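# Move upper 96-well plate from nest N1 to N2

## Task

Take the top 96-well plate off the stack in plate nest N1 and put it into plate nest N2, resting level between that nest's locators with its A1 well at the nest corner labelled A1; the bottom plate has to remain in N1 exactly as it started; finally release the plate and move the gripper away.

## Robot and tools

Robot: two six-joint arms, left_arm and right_arm, each with a parallel two-finger gripper. The names are only labels, not image sides. In the shared scene frame the origin lies on the table top midway between the arms, +x points out over the table, +z points up, and left_arm sits on the +y side. Arm bases (URDF root) in that frame: left_arm at (+0.031, +0.352, 0) m with quat_wxyz (+0.999, 0, 0, +0.041); right_arm at (+0.023, -0.292, 0) m with quat_wxyz (+0.999, 0, 0, -0.032). Viewed from the arms' side, N1 is the left nest and N2 the right one. Each plate has one clipped corner, and A1 is the well at that corner.

execute_actions takes "actions", a list holding zero or one item, plus an optional "pictures" boolean. An empty list is a look: nothing new is commanded and the current state comes back with pictures. A motion item is {"rows": [...], "steps": n} with n from 4 to 15 (15 if omitted); each control step is 1/30 s. rows holds 1 to 15 rows, one row per step; if rows run out, the last row is held. Each row is a single list of 14 numbers covering both arms, always all 14: left_arm waist, shoulder, elbow, wrist pitch, wrist yaw, wrist roll, opening, then the same seven for right_arm. The six joint values are absolute target angles in radians, in the same form as the Joint positions line, not offsets. Stated ranges: waist -2.880..2.880, shoulder 0.000..3.142, elbow 0.000..3.019, wrist pitch -1.693..1.571, wrist yaw -1.571..1.571, wrist roll -2.094..2.094. A target more than 0.019 rad beyond an end, and further out than the current angle, makes the whole call get refused and nothing is sent. Real ends may differ by up to 0.019 rad; a target past the real end is clipped there and the result may say "joint sent to its limit" (possibly about an earlier action). Opening is an absolute gripper command on a -1 (closed) to +1 (fully open, 0.094 m pad gap) scale. A wait item is {"steps": n} with n up to 300: no new command, it returns when n steps have passed since the last result, and reply time is counted inside it.

Motion limits: each step, a joint's target is held within a fixed lead of its measured angle (waist 0.264, shoulder 0.32, elbow 0.276, wrist pitch 0.33, wrist yaw 0.186, wrist roll 0.522 rad), and if the targets would move the gripper more than 70 mm from where it is, all are scaled back. So long moves need several calls. Very small moves of a few mm may not move the hand at all. Arms keep heading for the last row until they settle or a step is HELD.

Result lines: the state line gives each gripper's end_effector_position (m) and end_effector_quat_wxyz in the scene frame; the position is the point between the finger pads, roughly 1 cm behind the fingertips, and it may be off, more so at long reach. Fingers point along the gripper's +z and close along its y. Joint positions and Joint velocities list per arm the six joints (rad, rad/s) then pad gap (m, m/s). grip_measured is the measured opening on the command scale; each gripper reads off by up to about 1 mm. To hold something, command about 0.03 below grip_measured (less for a lighter grip). Pad force is about 50-62 N, less on parts thinner than about 2 mm. HELD marks steps where your row was partly or wholly not sent. "joint command not followed" means the clearance check changed or blocked joint targets; the rest of the row still ran. MOTOR HOT appears from 85 °C while holding a load; at 100 °C an OVER-TEMPERATURE FAULT drops that arm, so do not hold the plate longer than needed.

zoom_image: {"camera": name, "region": [x0, y0, x1, y1]} in pixels from the top-left of that camera's latest image, at most 504 x 504. Cameras: cam_head_left, cam_head_right, cam_high, cam_low (672x504) and cam_left_wrist, cam_right_wrist (504x504 fisheye). Each wrist camera looks along +z of its link wrist_camera_optical.

read_manual: optional "section" (only "licences"); returns licence text and does nothing to the robot.

finished_scene: {"scene": 1 or 2} ends and grades that scene permanently, then starts the next one, whose task appears in the result. Call it only when the plate rests in N2 correctly and the gripper is clear. Replying without a tool call ends everything.

Avoid: dropping the plate from more than a few mm (a small settle is fine), disturbing or lifting the lower plate, knocking anything off the table, arms colliding or pressing each other, hard pushes and slams. Loose objects may occasionally get a brief nudge from outside.

Each tool is called as name(argument=value, ...) on one line, values as JSON.

## Session

execute_actions(actions=[])

Scene clock: 0.00 s of 13200.00 s.
left_arm: end_effector_position=(+0.3905, +0.5986, +0.3681) grip_measured=+1.000 end_effector_quat_wxyz=(+0.376, +0.472, +0.783, +0.150) | right_arm: end_effector_position=(+0.3761, -0.0288, +0.3894) grip_measured=+1.000 end_effector_quat_wxyz=(+0.742, +0.270, +0.596, +0.147)
Joint positions: left_arm=[ 0.771  1.175  1.284 -1.155  0.682  1.749  0.094] | right_arm=[1.081 1.198 0.726 0.902 1.217 0.216 0.094]
Joint velocities: left_arm=[ 0.005 -0.005 -0.012 -0.012 -0.022 -0.007  0.   ] | right_arm=[-0.005 -0.015  0.002 -0.002 -0.051  0.051  0.   ]
Motor temperatures (°C, as the motors report them): left_arm=[26 27 25 27 27 25] | right_arm=[25 25 26 25 25 25]

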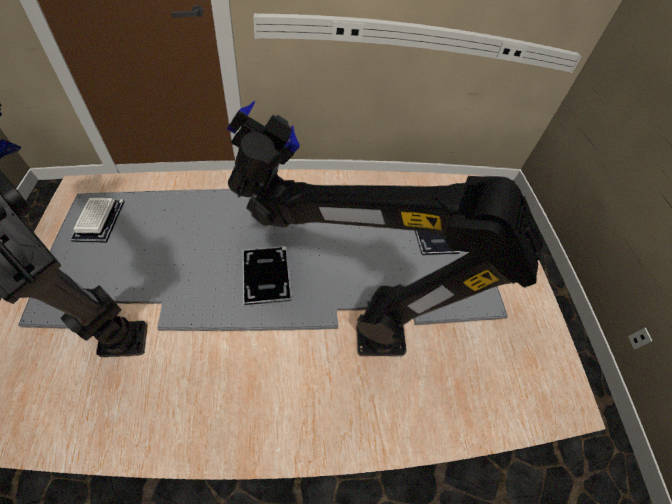

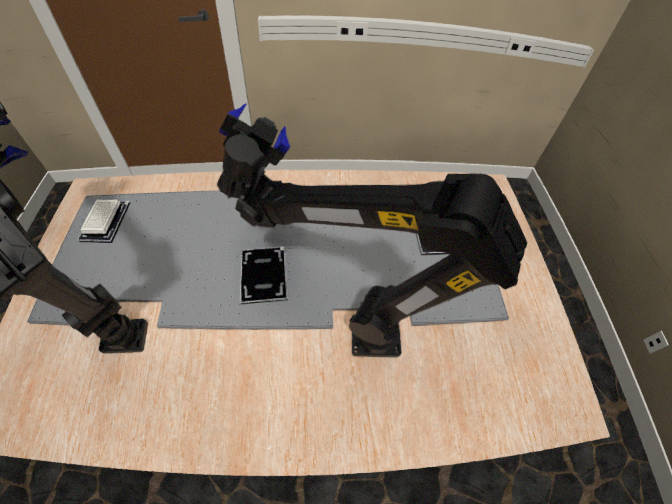

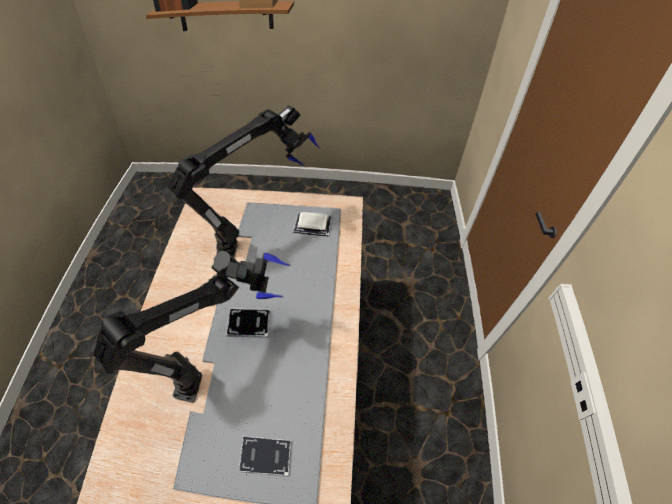

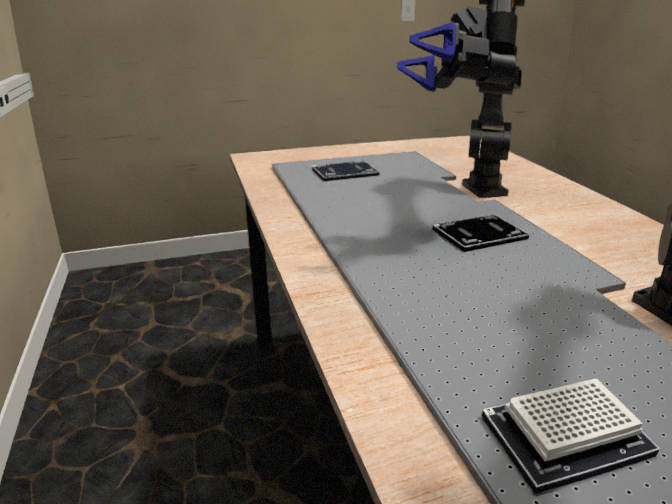

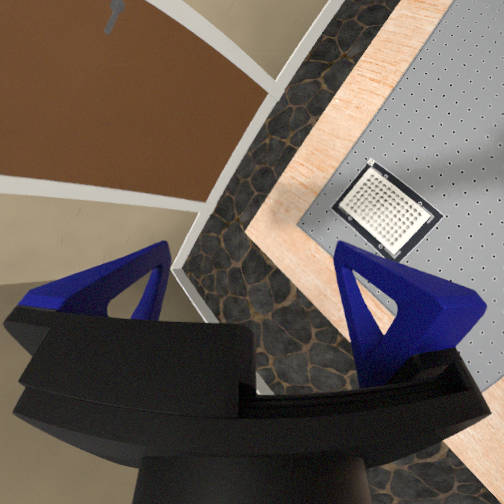

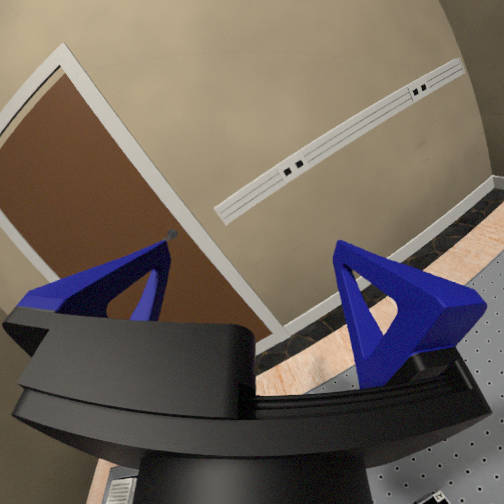

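zoom_image(camera="cam_high", region=[180, 190, 380, 490])

zoom_image(camera="cam_low", region=[290, 140, 672, 504])

zoom_image(camera="cam_head_left", region=[40, 170, 340, 330])

Region (180, 190, 380, 490) of cam_high's 672x504 image, scaled by 1.680, with more detail than that image has.

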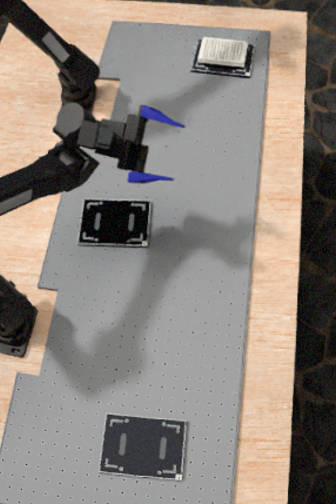

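Region (290, 140, 672, 504) of cam_low's 672x504 image, scaled by 1.319, with more detail than that image has; it fills the top 480 rows of this view, and the rest is white.

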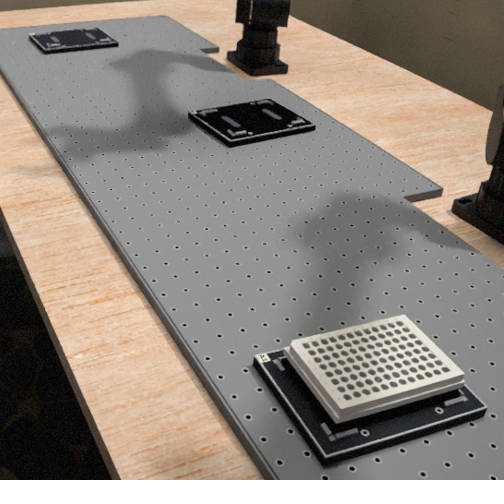

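Region (40, 170, 340, 330) of cam_head_left's 672x504 image, scaled by 1.680, with more detail than that image has; it fills the top 269 rows of this view, and the rest is white.

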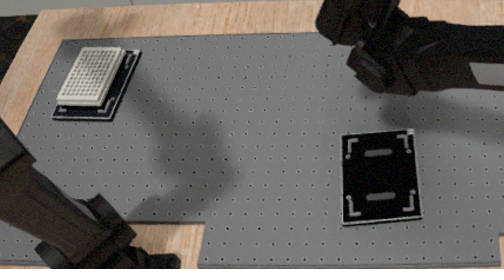

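execute_actions(actions=[{"rows":[[0.771,1.175,1.284,-1.155,0.682,1.749,1,-0.507,1.206,1.044,-1.41,0,0,1]]}])

execute_actions(actions=[{"steps":45}])

execute_actions(actions=[{"rows":[[-1.2,1.371,1.192,-1.392,0,0,1,-0.507,1.206,1.044,-1.41,0,0,1]]}])

execute_actions(actions=[{"steps":75}], pictures=true)

Scene clock: 1.40 s of 13200.00 s.
left_arm: end_effector_position=(+0.3905, +0.5986, +0.3681) grip_measured=+1.000 end_effector_quat_wxyz=(+0.376, +0.472, +0.783, +0.150) | right_arm: end_effector_position=(+0.5315, -0.0971, +0.4384) grip_measured=+1.000 end_effector_quat_wxyz=(+0.727, +0.066, +0.684, +0.019)
Joint positions: left_arm=[ 0.771  1.175  1.284 -1.155  0.682  1.749  0.094] | right_arm=[0.616 1.202 0.979 0.292 0.619 0.081 0.094]
Joint velocities: left_arm=[-0.024 -0.015  0.017 -0.002 -0.037 -0.022  0.   ] | right_arm=[-1.753 -0.005  0.335 -1.878 -1.678 -0.286  0.   ]
Motor temperatures (°C, as the motors report them): left_arm=[26 27 25 27 27 25] | right_arm=[25 25 26 25 25 25]
Steps of this call (steps 1 to 31: nothing new was sent; steps 32 to 42: the first 11 steps of this action). Readings (joint positions):
32: left_arm=[0.771 1.175 1.284 -1.155 0.682 1.749] | right_arm=[1.071 1.197 0.732 0.876 1.179 0.205]
33: left_arm=[0.771 1.175 1.284 -1.155 0.682 1.749] | right_arm=[1.048 1.198 0.751 0.821 1.130 0.188]
35: left_arm=[0.771 1.175 1.284 -1.155 0.682 1.749] | right_arm=[0.974 1.202 0.807 0.716 1.034 0.159]
39: left_arm=[0.771 1.175 1.284 -1.155 0.682 1.749] | right_arm=[0.785 1.203 0.924 0.483 0.807 0.109]
42: the state above

Scene clock: 2.90 s of 13200.00 s.
left_arm: end_effector_position=(+0.3905, +0.5986, +0.3681) grip_measured=+1.000 end_effector_quat_wxyz=(+0.376, +0.472, +0.783, +0.150) | right_arm: end_effector_position=(+0.2888, -0.4635, +0.1870) grip_measured=+1.000 end_effector_quat_wxyz=(-0.014, +0.290, +0.957, +0.002)
Joint positions: left_arm=[ 0.771  1.175  1.284 -1.155  0.682  1.749  0.094] | right_arm=[-0.506  1.202  1.003 -1.399  0.004  0.017  0.094]
Joint velocities: left_arm=[ 0.005 -0.005 -0.007 -0.017  0.11   0.037  0.   ] | right_arm=[-0.015 -0.005  0.002 -0.002  0.022 -0.022  0.   ]
Motor temperatures (°C, as the motors report them): left_arm=[26 27 26 27 27 25] | right_arm=[25 25 27 25 25 25]
Kept back: nothing.
Steps of this call (steps 1 to 4: the last 4 steps of your previous action; steps 5 to 45: the robot went on to your last target). Readings (joint positions):
1: left_arm=[0.771 1.175 1.284 -1.155 0.682 1.749] | right_arm=[0.557 1.202 0.988 0.230 0.558 0.074]
2: left_arm=[0.771 1.175 1.284 -1.155 0.682 1.749] | right_arm=[0.498 1.202 0.993 0.168 0.498 0.068]
4: left_arm=[0.771 1.175 1.284 -1.155 0.682 1.749] | right_arm=[0.381 1.202 0.995 0.044 0.379 0.059]
8: left_arm=[0.771 1.175 1.284 -1.155 0.682 1.749] | right_arm=[0.145 1.203 0.995 -0.212 0.141 0.046]
45: the state above
All arms were judged still, so your last target was given up. Only a new action makes them travel on or press farther. Fingers that are still opening or closing keep moving.

Scene clock: 3.27 s of 13200.00 s.
left_arm: end_effector_position=(+0.4032, +0.5052, +0.2159) grip_measured=+1.000 end_effector_quat_wxyz=(+0.061, +0.359, +0.931, -0.004) | right_arm: end_effector_position=(+0.2888, -0.4635, +0.1870) grip_measured=+1.000 end_effector_quat_wxyz=(-0.014, +0.290, +0.957, +0.002)
Joint positions: left_arm=[ 0.35   1.349  1.206 -1.348  0.094  1.165  0.094] | right_arm=[-0.506  1.202  1.003 -1.399  0.004  0.017  0.094]
Joint velocities: left_arm=[-1.812  0.523 -0.212 -0.242 -1.663 -2.161  0.   ] | right_arm=[-0.005 -0.005  0.022 -0.012  0.007  0.037  0.   ]
Motor temperatures (°C, as the motors report them): left_arm=[26 27 26 27 27 25] | right_arm=[25 25 27 25 25 25]
Steps of this call (steps 1 to 11: the first 11 steps of this action). Readings (joint positions):
1: left_arm=[0.763 1.179 1.282 -1.169 0.646 1.718] | right_arm=[-0.506 1.202 1.003 -1.399 0.004 0.017]
2: left_arm=[0.747 1.184 1.281 -1.196 0.603 1.676] | right_arm=[-0.506 1.202 1.003 -1.399 0.004 0.017]
4: left_arm=[0.687 1.208 1.267 -1.244 0.516 1.588] | right_arm=[-0.506 1.202 1.003 -1.399 0.004 0.017]
8: left_arm=[0.518 1.288 1.230 -1.315 0.297 1.372] | right_arm=[-0.506 1.202 1.003 -1.399 0.004 0.017]
11: the state above

Scene clock: 5.77 s of 13200.00 s.
left_arm: end_effector_position=(+0.2008, -0.0019, +0.1949) grip_measured=+1.000 end_effector_quat_wxyz=(-0.003, +0.535, +0.845, +0.000) | right_arm: end_effector_position=(+0.2888, -0.4635, +0.1870) grip_measured=+1.000 end_effector_quat_wxyz=(-0.014, +0.290, +0.957, +0.002)
Joint positions: left_arm=[-1.203  1.386  1.19  -1.38   0.002  0.008  0.094] | right_arm=[-0.506  1.202  1.003 -1.399  0.004  0.017  0.094]
Joint velocities: left_arm=[ 0.015 -0.005 -0.002  0.007  0.007 -0.037  0.   ] | right_arm=[-0.015  0.005  0.002  0.002  0.037 -0.037  0.   ]
Motor temperatures (°C, as the motors report them): left_arm=[26 27 26 27 27 25] | right_arm=[25 25 28 25 25 25]
Kept back: nothing.
Steps of this call (steps 1 to 4: the last 4 steps of your previous action; steps 5 to 60: the robot went on to your last target; steps 61 to 75: nothing new was sent). Readings (joint positions):
1: left_arm=[0.289 1.365 1.199 -1.354 0.054 1.094] | right_arm=[-0.506 1.202 1.003 -1.399 0.004 0.017]
2: left_arm=[0.227 1.378 1.195 -1.358 0.033 1.025] | right_arm=[-0.506 1.202 1.003 -1.399 0.004 0.017]
4: left_arm=[0.102 1.392 1.190 -1.363 0.015 0.892] | right_arm=[-0.506 1.202 1.003 -1.399 0.004 0.017]
8: left_arm=[-0.147 1.394 1.190 -1.365 0.006 0.631] | right_arm=[-0.506 1.202 1.003 -1.399 0.004 0.017]
75: the state above
All arms were judged still, so your last target was given up. Only a new action makes them travel on or press farther. Fingers that are still opening or closing keep moving.

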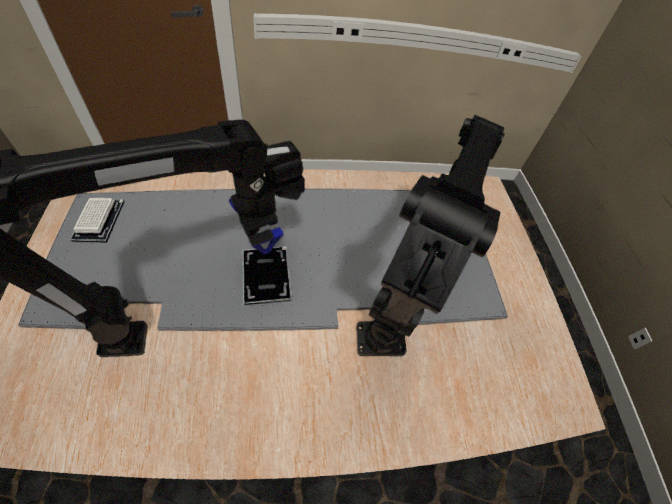

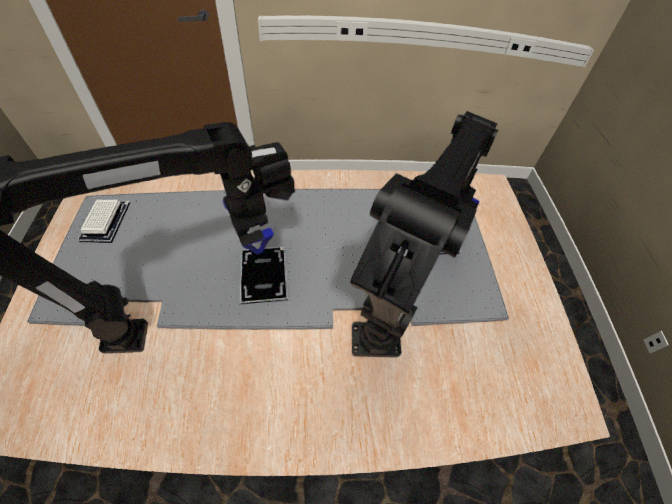

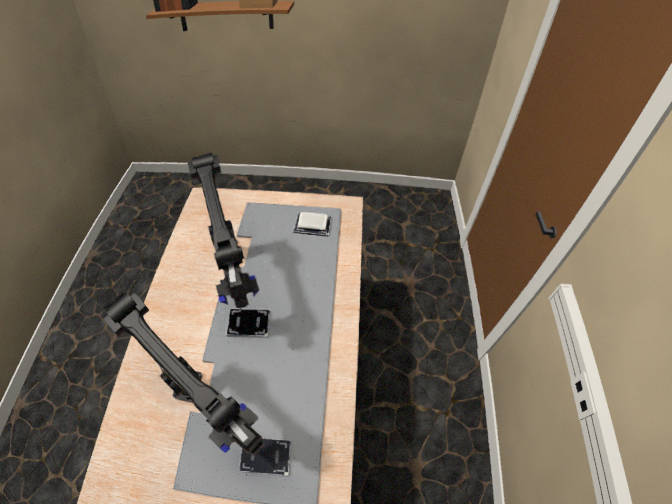

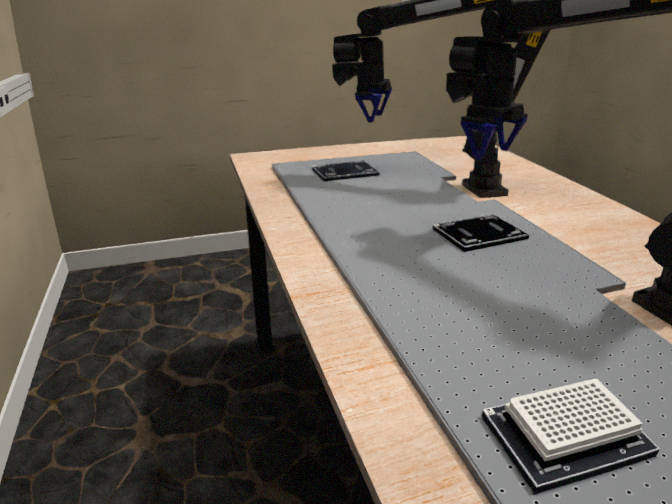

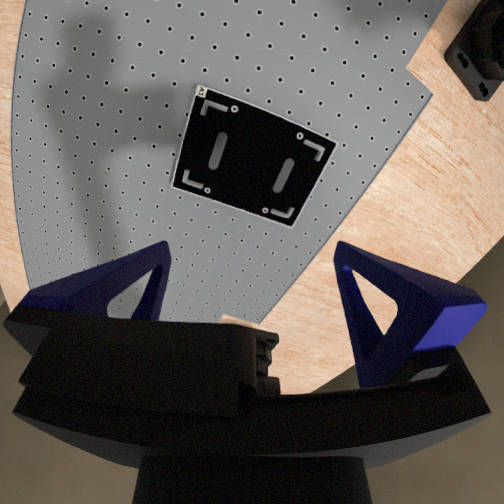

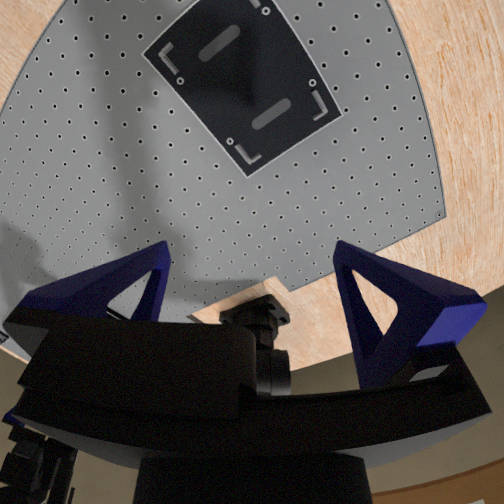

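zoom_image(camera="cam_left_wrist", region=[150, 60, 360, 240])

zoom_image(camera="cam_right_wrist", region=[130, 0, 360, 190])

zoom_image(camera="cam_low", region=[470, 360, 672, 504])

Region (150, 60, 360, 240) of cam_left_wrist's 504x504 image, scaled by 2.400, with more detail than that image has; it fills the top 432 rows of this view, and the rest is white.

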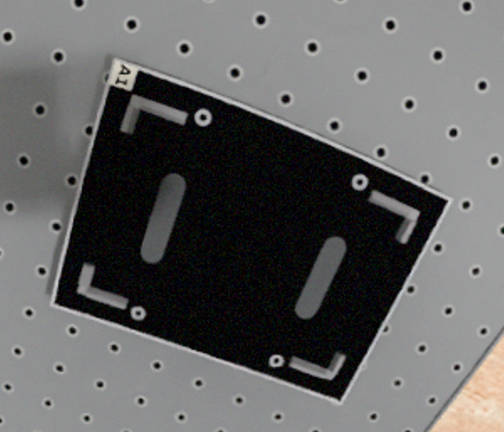

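Region (130, 0, 360, 190) of cam_right_wrist's 504x504 image, scaled by 2.191, with more detail than that image has; it fills the top 416 rows of this view, and the rest is white.

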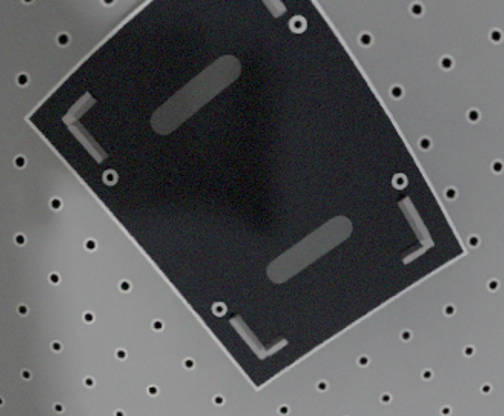

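Region (470, 360, 672, 504) of cam_low's 672x504 image, scaled by 2.495, with more detail than that image has; it fills the top 359 rows of this view, and the rest is white.

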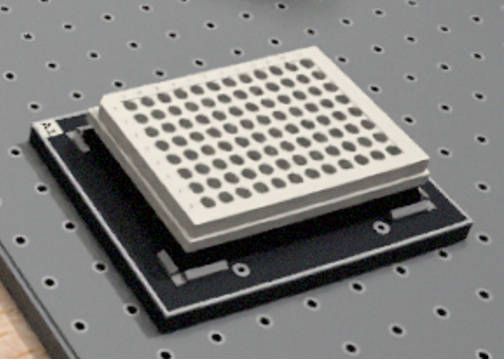

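execute_actions(actions=[{"rows":[[0.272,1.463,1.287,-1.394,0,0.354,1,-0.507,1.206,1.044,-1.41,0,0,1]]}])

execute_actions(actions=[{"steps":50}], pictures=true)

Scene clock: 6.70 s of 13200.00 s.
left_arm: end_effector_position=(+0.3524, +0.1106, +0.1784) grip_measured=+1.000 end_effector_quat_wxyz=(-0.025, +0.435, +0.900, +0.002) | right_arm: end_effector_position=(+0.2888, -0.4635, +0.1870) grip_measured=+1.000 end_effector_quat_wxyz=(-0.014, +0.290, +0.957, +0.002)
Joint positions: left_arm=[-0.723  1.448  1.208 -1.38   0.006  0.26   0.094] | right_arm=[-0.506  1.202  1.003 -1.399  0.004  0.017  0.094]
Joint velocities: left_arm=[ 1.646  0.083  0.012 -0.002 -0.007  0.315  0.   ] | right_arm=[-0.015  0.005 -0.002 -0.012 -0.066  0.022  0.   ]
Motor temperatures (°C, as the motors report them): left_arm=[26 27 26 27 27 25] | right_arm=[25 25 28 25 25 25]
Steps of this call (steps 1 to 17: nothing new was sent; steps 18 to 28: the first 11 steps of this action). Readings (joint positions):
18: left_arm=[-1.193 1.388 1.190 -1.380 0.005 0.039] | right_arm=[-0.506 1.202 1.003 -1.399 0.004 0.017]
19: left_arm=[-1.172 1.392 1.193 -1.380 0.008 0.077] | right_arm=[-0.506 1.202 1.003 -1.399 0.004 0.017]
21: left_arm=[-1.094 1.406 1.201 -1.380 0.008 0.139] | right_arm=[-0.506 1.202 1.003 -1.399 0.004 0.017]
25: left_arm=[-0.889 1.435 1.208 -1.380 0.007 0.222] | right_arm=[-0.506 1.202 1.003 -1.399 0.004 0.017]
28: the state above

Scene clock: 8.37 s of 13200.00 s.
left_arm: end_effector_position=(+0.4174, +0.4960, +0.1872) grip_measured=+1.000 end_effector_quat_wxyz=(-0.012, -0.006, +1.000, -0.003) | right_arm: end_effector_position=(+0.2888, -0.4635, +0.1870) grip_measured=+1.000 end_effector_quat_wxyz=(-0.014, +0.290, +0.957, +0.002)
Joint positions: left_arm=[ 0.275  1.455  1.24  -1.38  -0.002  0.346  0.094] | right_arm=[-0.506  1.202  1.003 -1.399  0.004  0.017  0.094]
Joint velocities: left_arm=[-0.024  0.005 -0.002 -0.002 -0.037 -0.066  0.   ] | right_arm=[-0.005 -0.015 -0.017 -0.002 -0.051 -0.007  0.   ]
Motor temperatures (°C, as the motors report them): left_arm=[26 27 27 27 27 25] | right_arm=[25 25 29 25 25 25]
Kept back: nothing.
Steps of this call (steps 1 to 4: the last 4 steps of your previous action; steps 5 to 45: the robot went on to your last target; steps 46 to 50: nothing new was sent). Readings (joint positions):
1: left_arm=[-0.667 1.450 1.208 -1.380 0.005 0.270] | right_arm=[-0.506 1.202 1.003 -1.399 0.004 0.017]
2: left_arm=[-0.611 1.452 1.208 -1.380 0.005 0.278] | right_arm=[-0.506 1.202 1.003 -1.399 0.004 0.017]
4: left_arm=[-0.498 1.453 1.208 -1.380 0.005 0.292] | right_arm=[-0.506 1.202 1.003 -1.399 0.004 0.017]
8: left_arm=[-0.273 1.453 1.209 -1.380 0.004 0.312] | right_arm=[-0.506 1.202 1.003 -1.399 0.004 0.017]
50: the state above
All arms were judged still, so your last target was given up. Only a new action makes them travel on or press farther. Fingers that are still opening or closing keep moving.

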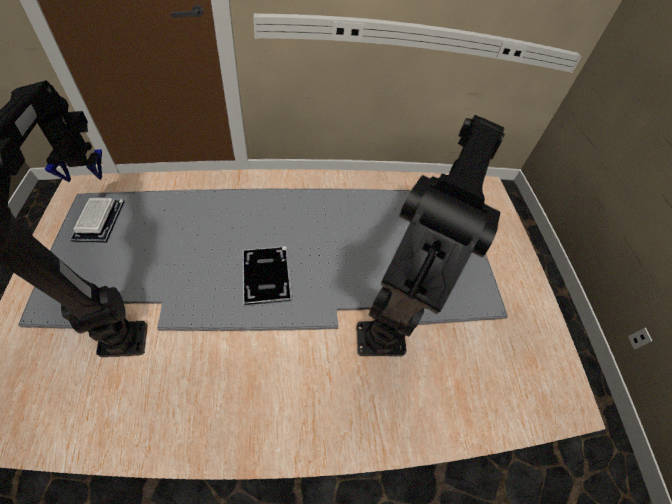

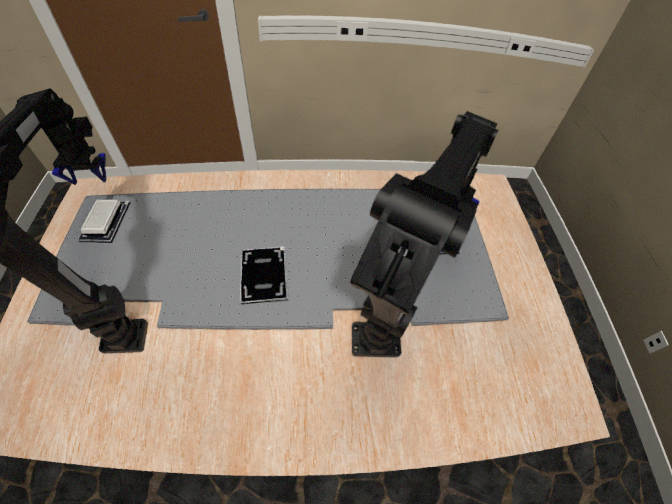

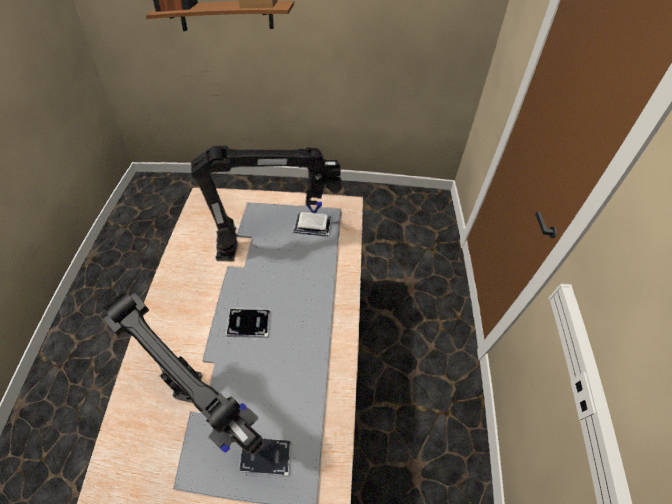

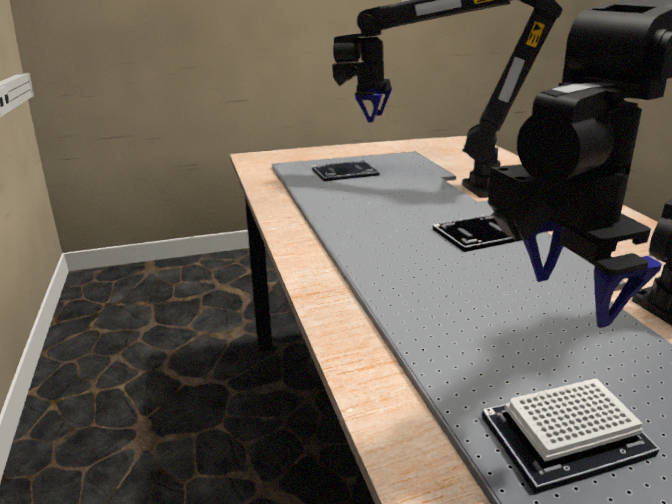

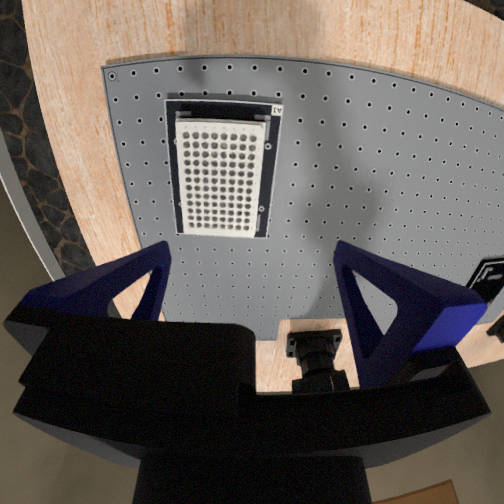

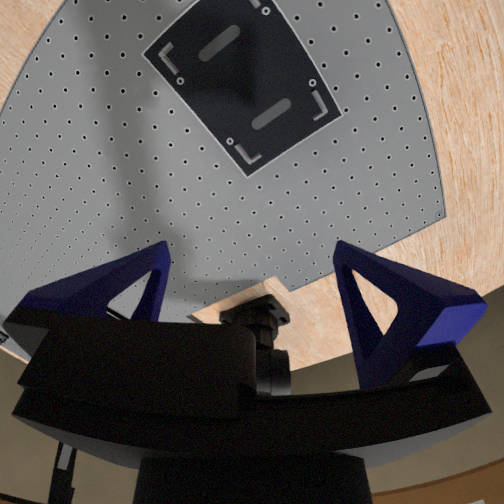

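execute_actions(actions=[{"rows":[[0.358,1.544,1.074,-1.065,0,0.44,1,-0.507,1.206,1.044,-1.41,0,0,1]]}])

execute_actions(actions=[{"steps":30}], pictures=true)

Scene clock: 8.90 s of 13200.00 s.
left_arm: end_effector_position=(+0.4086, +0.5309, +0.0802) grip_measured=+1.000 end_effector_quat_wxyz=(-0.007, -0.011, +1.000, -0.003) | right_arm: end_effector_position=(+0.2888, -0.4635, +0.1870) grip_measured=+1.000 end_effector_quat_wxyz=(-0.014, +0.290, +0.957, +0.002)
Joint positions: left_arm=[ 0.361  1.563  1.061 -1.084 -0.001  0.422  0.094] | right_arm=[-0.506  1.202  1.003 -1.399  0.004  0.017  0.094]
Joint velocities: left_arm=[-0.015  0.044 -0.002  0.027 -0.007  0.037  0.   ] | right_arm=[-0.005 -0.005 -0.012  0.007  0.066  0.022  0.   ]
Motor temperatures (°C, as the motors report them): left_arm=[26 27 27 27 27 25] | right_arm=[25 25 29 25 25 25]
Steps of this call (steps 1 to 5: nothing new was sent; steps 6 to 16: the first 11 steps of this action). Readings (joint positions):
6: left_arm=[0.278 1.455 1.226 -1.345 -0.002 0.354] | right_arm=[-0.506 1.202 1.003 -1.399 0.004 0.017]
7: left_arm=[0.283 1.452 1.200 -1.275 -0.001 0.365] | right_arm=[-0.506 1.202 1.003 -1.399 0.004 0.017]
9: left_arm=[0.306 1.466 1.143 -1.170 -0.001 0.385] | right_arm=[-0.506 1.202 1.003 -1.399 0.004 0.017]
13: left_arm=[0.353 1.536 1.074 -1.091 -0.001 0.413] | right_arm=[-0.506 1.202 1.003 -1.399 0.004 0.017]
16: the state above

Scene clock: 9.90 s of 13200.00 s.
left_arm: end_effector_position=(+0.4101, +0.5316, +0.0821) grip_measured=+1.000 end_effector_quat_wxyz=(-0.002, -0.006, +1.000, -0.001) | right_arm: end_effector_position=(+0.2888, -0.4635, +0.1870) grip_measured=+1.000 end_effector_quat_wxyz=(-0.014, +0.290, +0.957, +0.002)
Joint positions: left_arm=[ 0.361  1.558  1.061 -1.079 -0.001  0.432  0.094] | right_arm=[-0.506  1.202  1.003 -1.399  0.004  0.017  0.094]
Joint velocities: left_arm=[-0.005 -0.005 -0.012  0.002 -0.007  0.037  0.   ] | right_arm=[ 0.005 -0.005 -0.007  0.002 -0.037 -0.037  0.   ]
Motor temperatures (°C, as the motors report them): left_arm=[26 27 27 27 27 25] | right_arm=[25 25 29 25 25 25]
Kept back: nothing.
Steps of this call (steps 1 to 4: the last 4 steps of your previous action; steps 5 to 30: the robot went on to your last target). Readings (joint positions):
1: left_arm=[0.361 1.564 1.061 -1.083 -0.001 0.424] | right_arm=[-0.506 1.202 1.003 -1.399 0.004 0.017]
2: left_arm=[0.361 1.562 1.061 -1.082 -0.001 0.426] | right_arm=[-0.506 1.202 1.003 -1.399 0.004 0.017]
4: left_arm=[0.361 1.559 1.061 -1.079 -0.001 0.428] | right_arm=[-0.506 1.202 1.003 -1.399 0.004 0.017]
8: left_arm=[0.361 1.558 1.061 -1.079 -0.001 0.430] | right_arm=[-0.506 1.202 1.003 -1.399 0.004 0.017]
30: the state above
All arms were judged still, so your last target was given up. Only a new action makes them travel on or press farther. Fingers that are still opening or closing keep moving.

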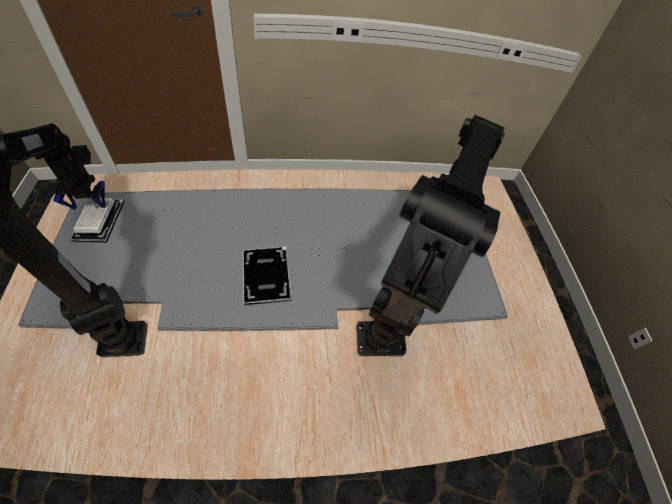

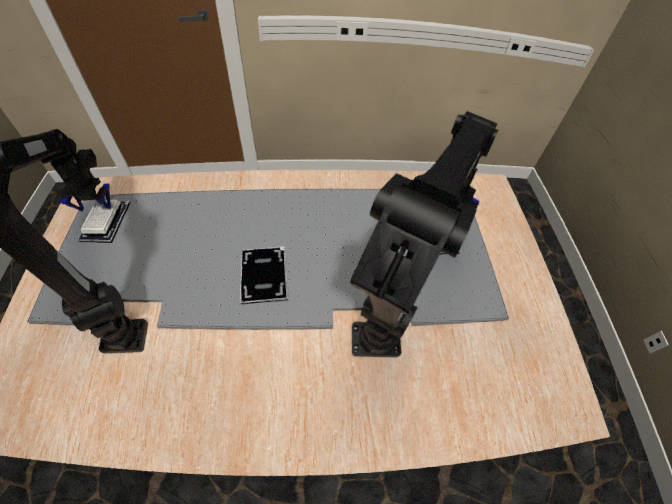

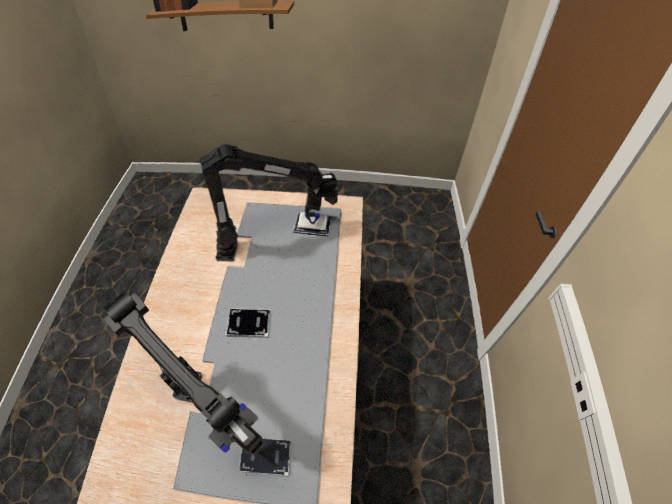

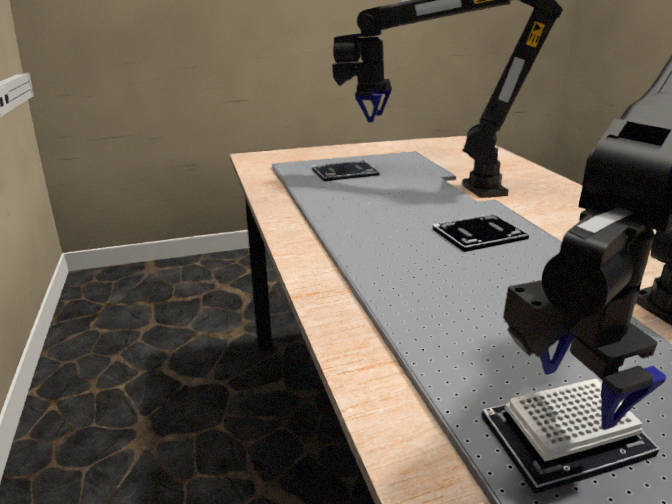

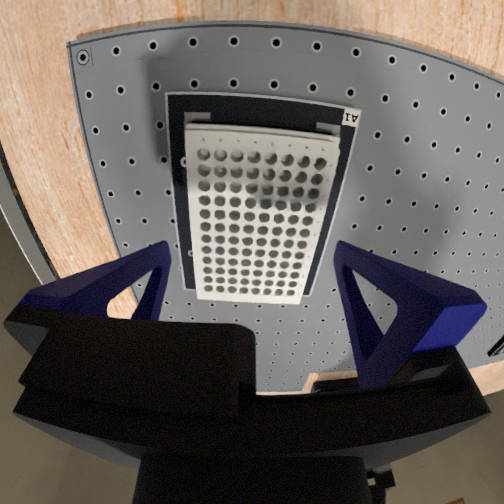

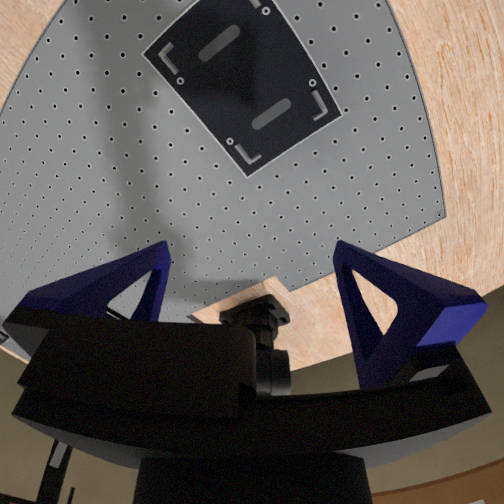

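execute_actions(actions=[{"rows":[[0.352,1.59,0.993,-0.935,0,0.49,1,-0.507,1.206,1.044,-1.41,0,0,1]]}])

execute_actions(actions=[{"steps":20}], pictures=true)

Scene clock: 10.50 s of 13200.00 s.
left_arm: end_effector_position=(+0.4085, +0.5308, +0.0496) grip_measured=+1.000 end_effector_quat_wxyz=(+0.012, +0.017, +1.000, +0.007) | right_arm: end_effector_position=(+0.2888, -0.4635, +0.1870) grip_measured=+1.000 end_effector_quat_wxyz=(-0.014, +0.290, +0.957, +0.002)
Joint positions: left_arm=[ 0.361  1.582  0.99  -0.951 -0.001  0.477  0.094] | right_arm=[-0.506  1.202  1.003 -1.399  0.004  0.017  0.094]
Joint velocities: left_arm=[ 0.015  0.005 -0.002  0.032 -0.037  0.022  0.   ] | right_arm=[-0.005 -0.005 -0.017 -0.007  0.007 -0.007  0.   ]
Motor temperatures (°C, as the motors report them): left_arm=[26 27 27 27 27 25] | right_arm=[25 25 29 25 25 25]
Steps of this call (steps 1 to 7: nothing new was sent; steps 8 to 18: the first 11 steps of this action). Readings (joint positions):
8: left_arm=[0.361 1.558 1.053 -1.055 -0.001 0.439] | right_arm=[-0.506 1.202 1.003 -1.399 0.004 0.017]
9: left_arm=[0.361 1.557 1.039 -1.012 -0.001 0.448] | right_arm=[-0.506 1.202 1.003 -1.399 0.004 0.017]
11: left_arm=[0.361 1.564 1.013 -0.967 -0.001 0.460] | right_arm=[-0.506 1.202 1.003 -1.399 0.004 0.017]
15: left_arm=[0.361 1.580 0.991 -0.954 -0.001 0.473] | right_arm=[-0.506 1.202 1.003 -1.399 0.004 0.017]
18: the state above

Scene clock: 11.17 s of 13200.00 s.
left_arm: end_effector_position=(+0.4088, +0.5310, +0.0496) grip_measured=+1.000 end_effector_quat_wxyz=(+0.013, +0.019, +1.000, +0.007) | right_arm: end_effector_position=(+0.2888, -0.4635, +0.1870) grip_measured=+1.000 end_effector_quat_wxyz=(-0.014, +0.290, +0.957, +0.002)
Joint positions: left_arm=[ 0.361  1.582  0.99  -0.949 -0.001  0.482  0.094] | right_arm=[-0.506  1.202  1.003 -1.399  0.004  0.017  0.094]
Joint velocities: left_arm=[-0.005 -0.005 -0.002  0.002 -0.037  0.066  0.   ] | right_arm=[-0.005  0.015 -0.002  0.002 -0.095  0.051  0.   ]
Motor temperatures (°C, as the motors report them): left_arm=[26 27 27 27 27 25] | right_arm=[25 25 29 25 25 25]
Kept back: nothing.
Steps of this call (steps 1 to 4: the last 4 steps of your previous action; steps 5 to 15: the robot went on to your last target; steps 16 to 20: nothing new was sent). Readings (joint positions):
1: left_arm=[0.361 1.582 0.990 -0.950 -0.001 0.479] | right_arm=[-0.506 1.202 1.003 -1.399 0.004 0.017]
2: left_arm=[0.361 1.582 0.990 -0.949 -0.001 0.479] | right_arm=[-0.506 1.202 1.003 -1.399 0.004 0.017]
4: left_arm=[0.361 1.582 0.990 -0.949 -0.001 0.480] | right_arm=[-0.506 1.202 1.003 -1.399 0.004 0.017]
8: left_arm=[0.361 1.582 0.990 -0.949 -0.001 0.481] | right_arm=[-0.506 1.202 1.003 -1.399 0.004 0.017]
20: the state above
All arms were judged still, so your last target was given up. Only a new action makes them travel on or press farther. Fingers that are still opening or closing keep moving.

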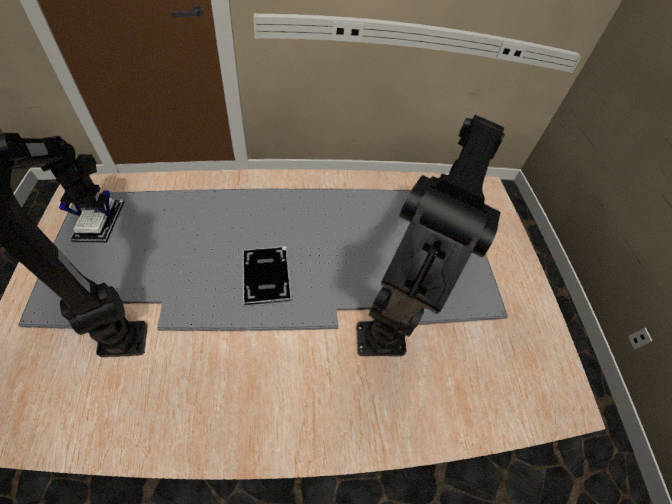

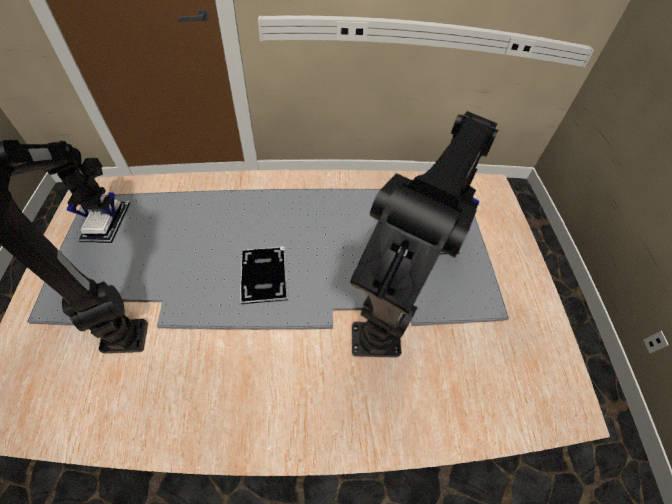

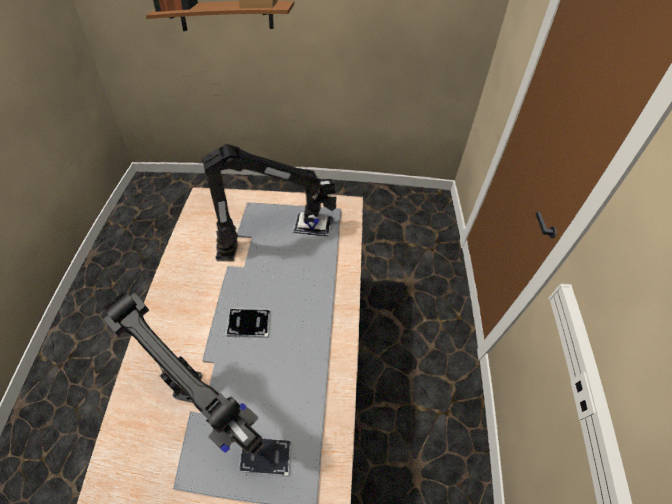

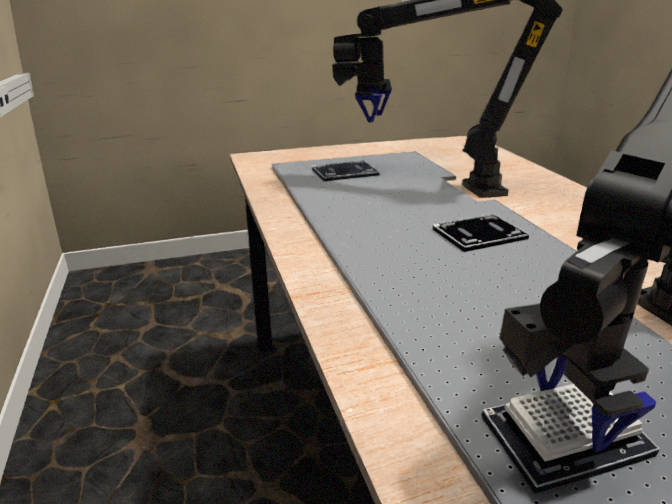

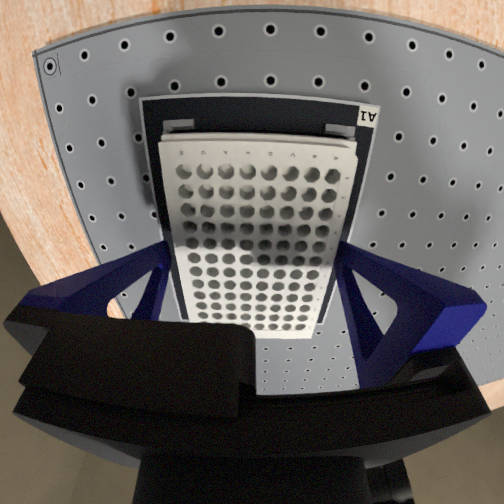

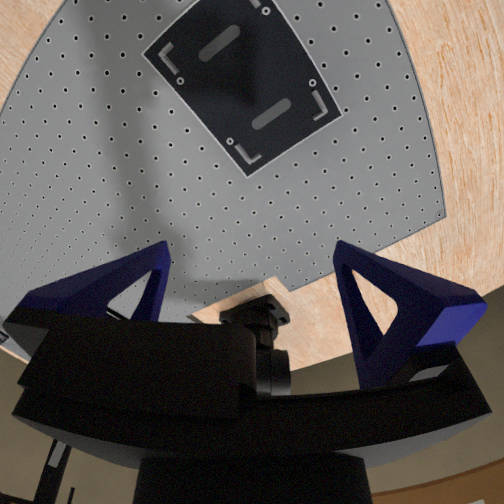

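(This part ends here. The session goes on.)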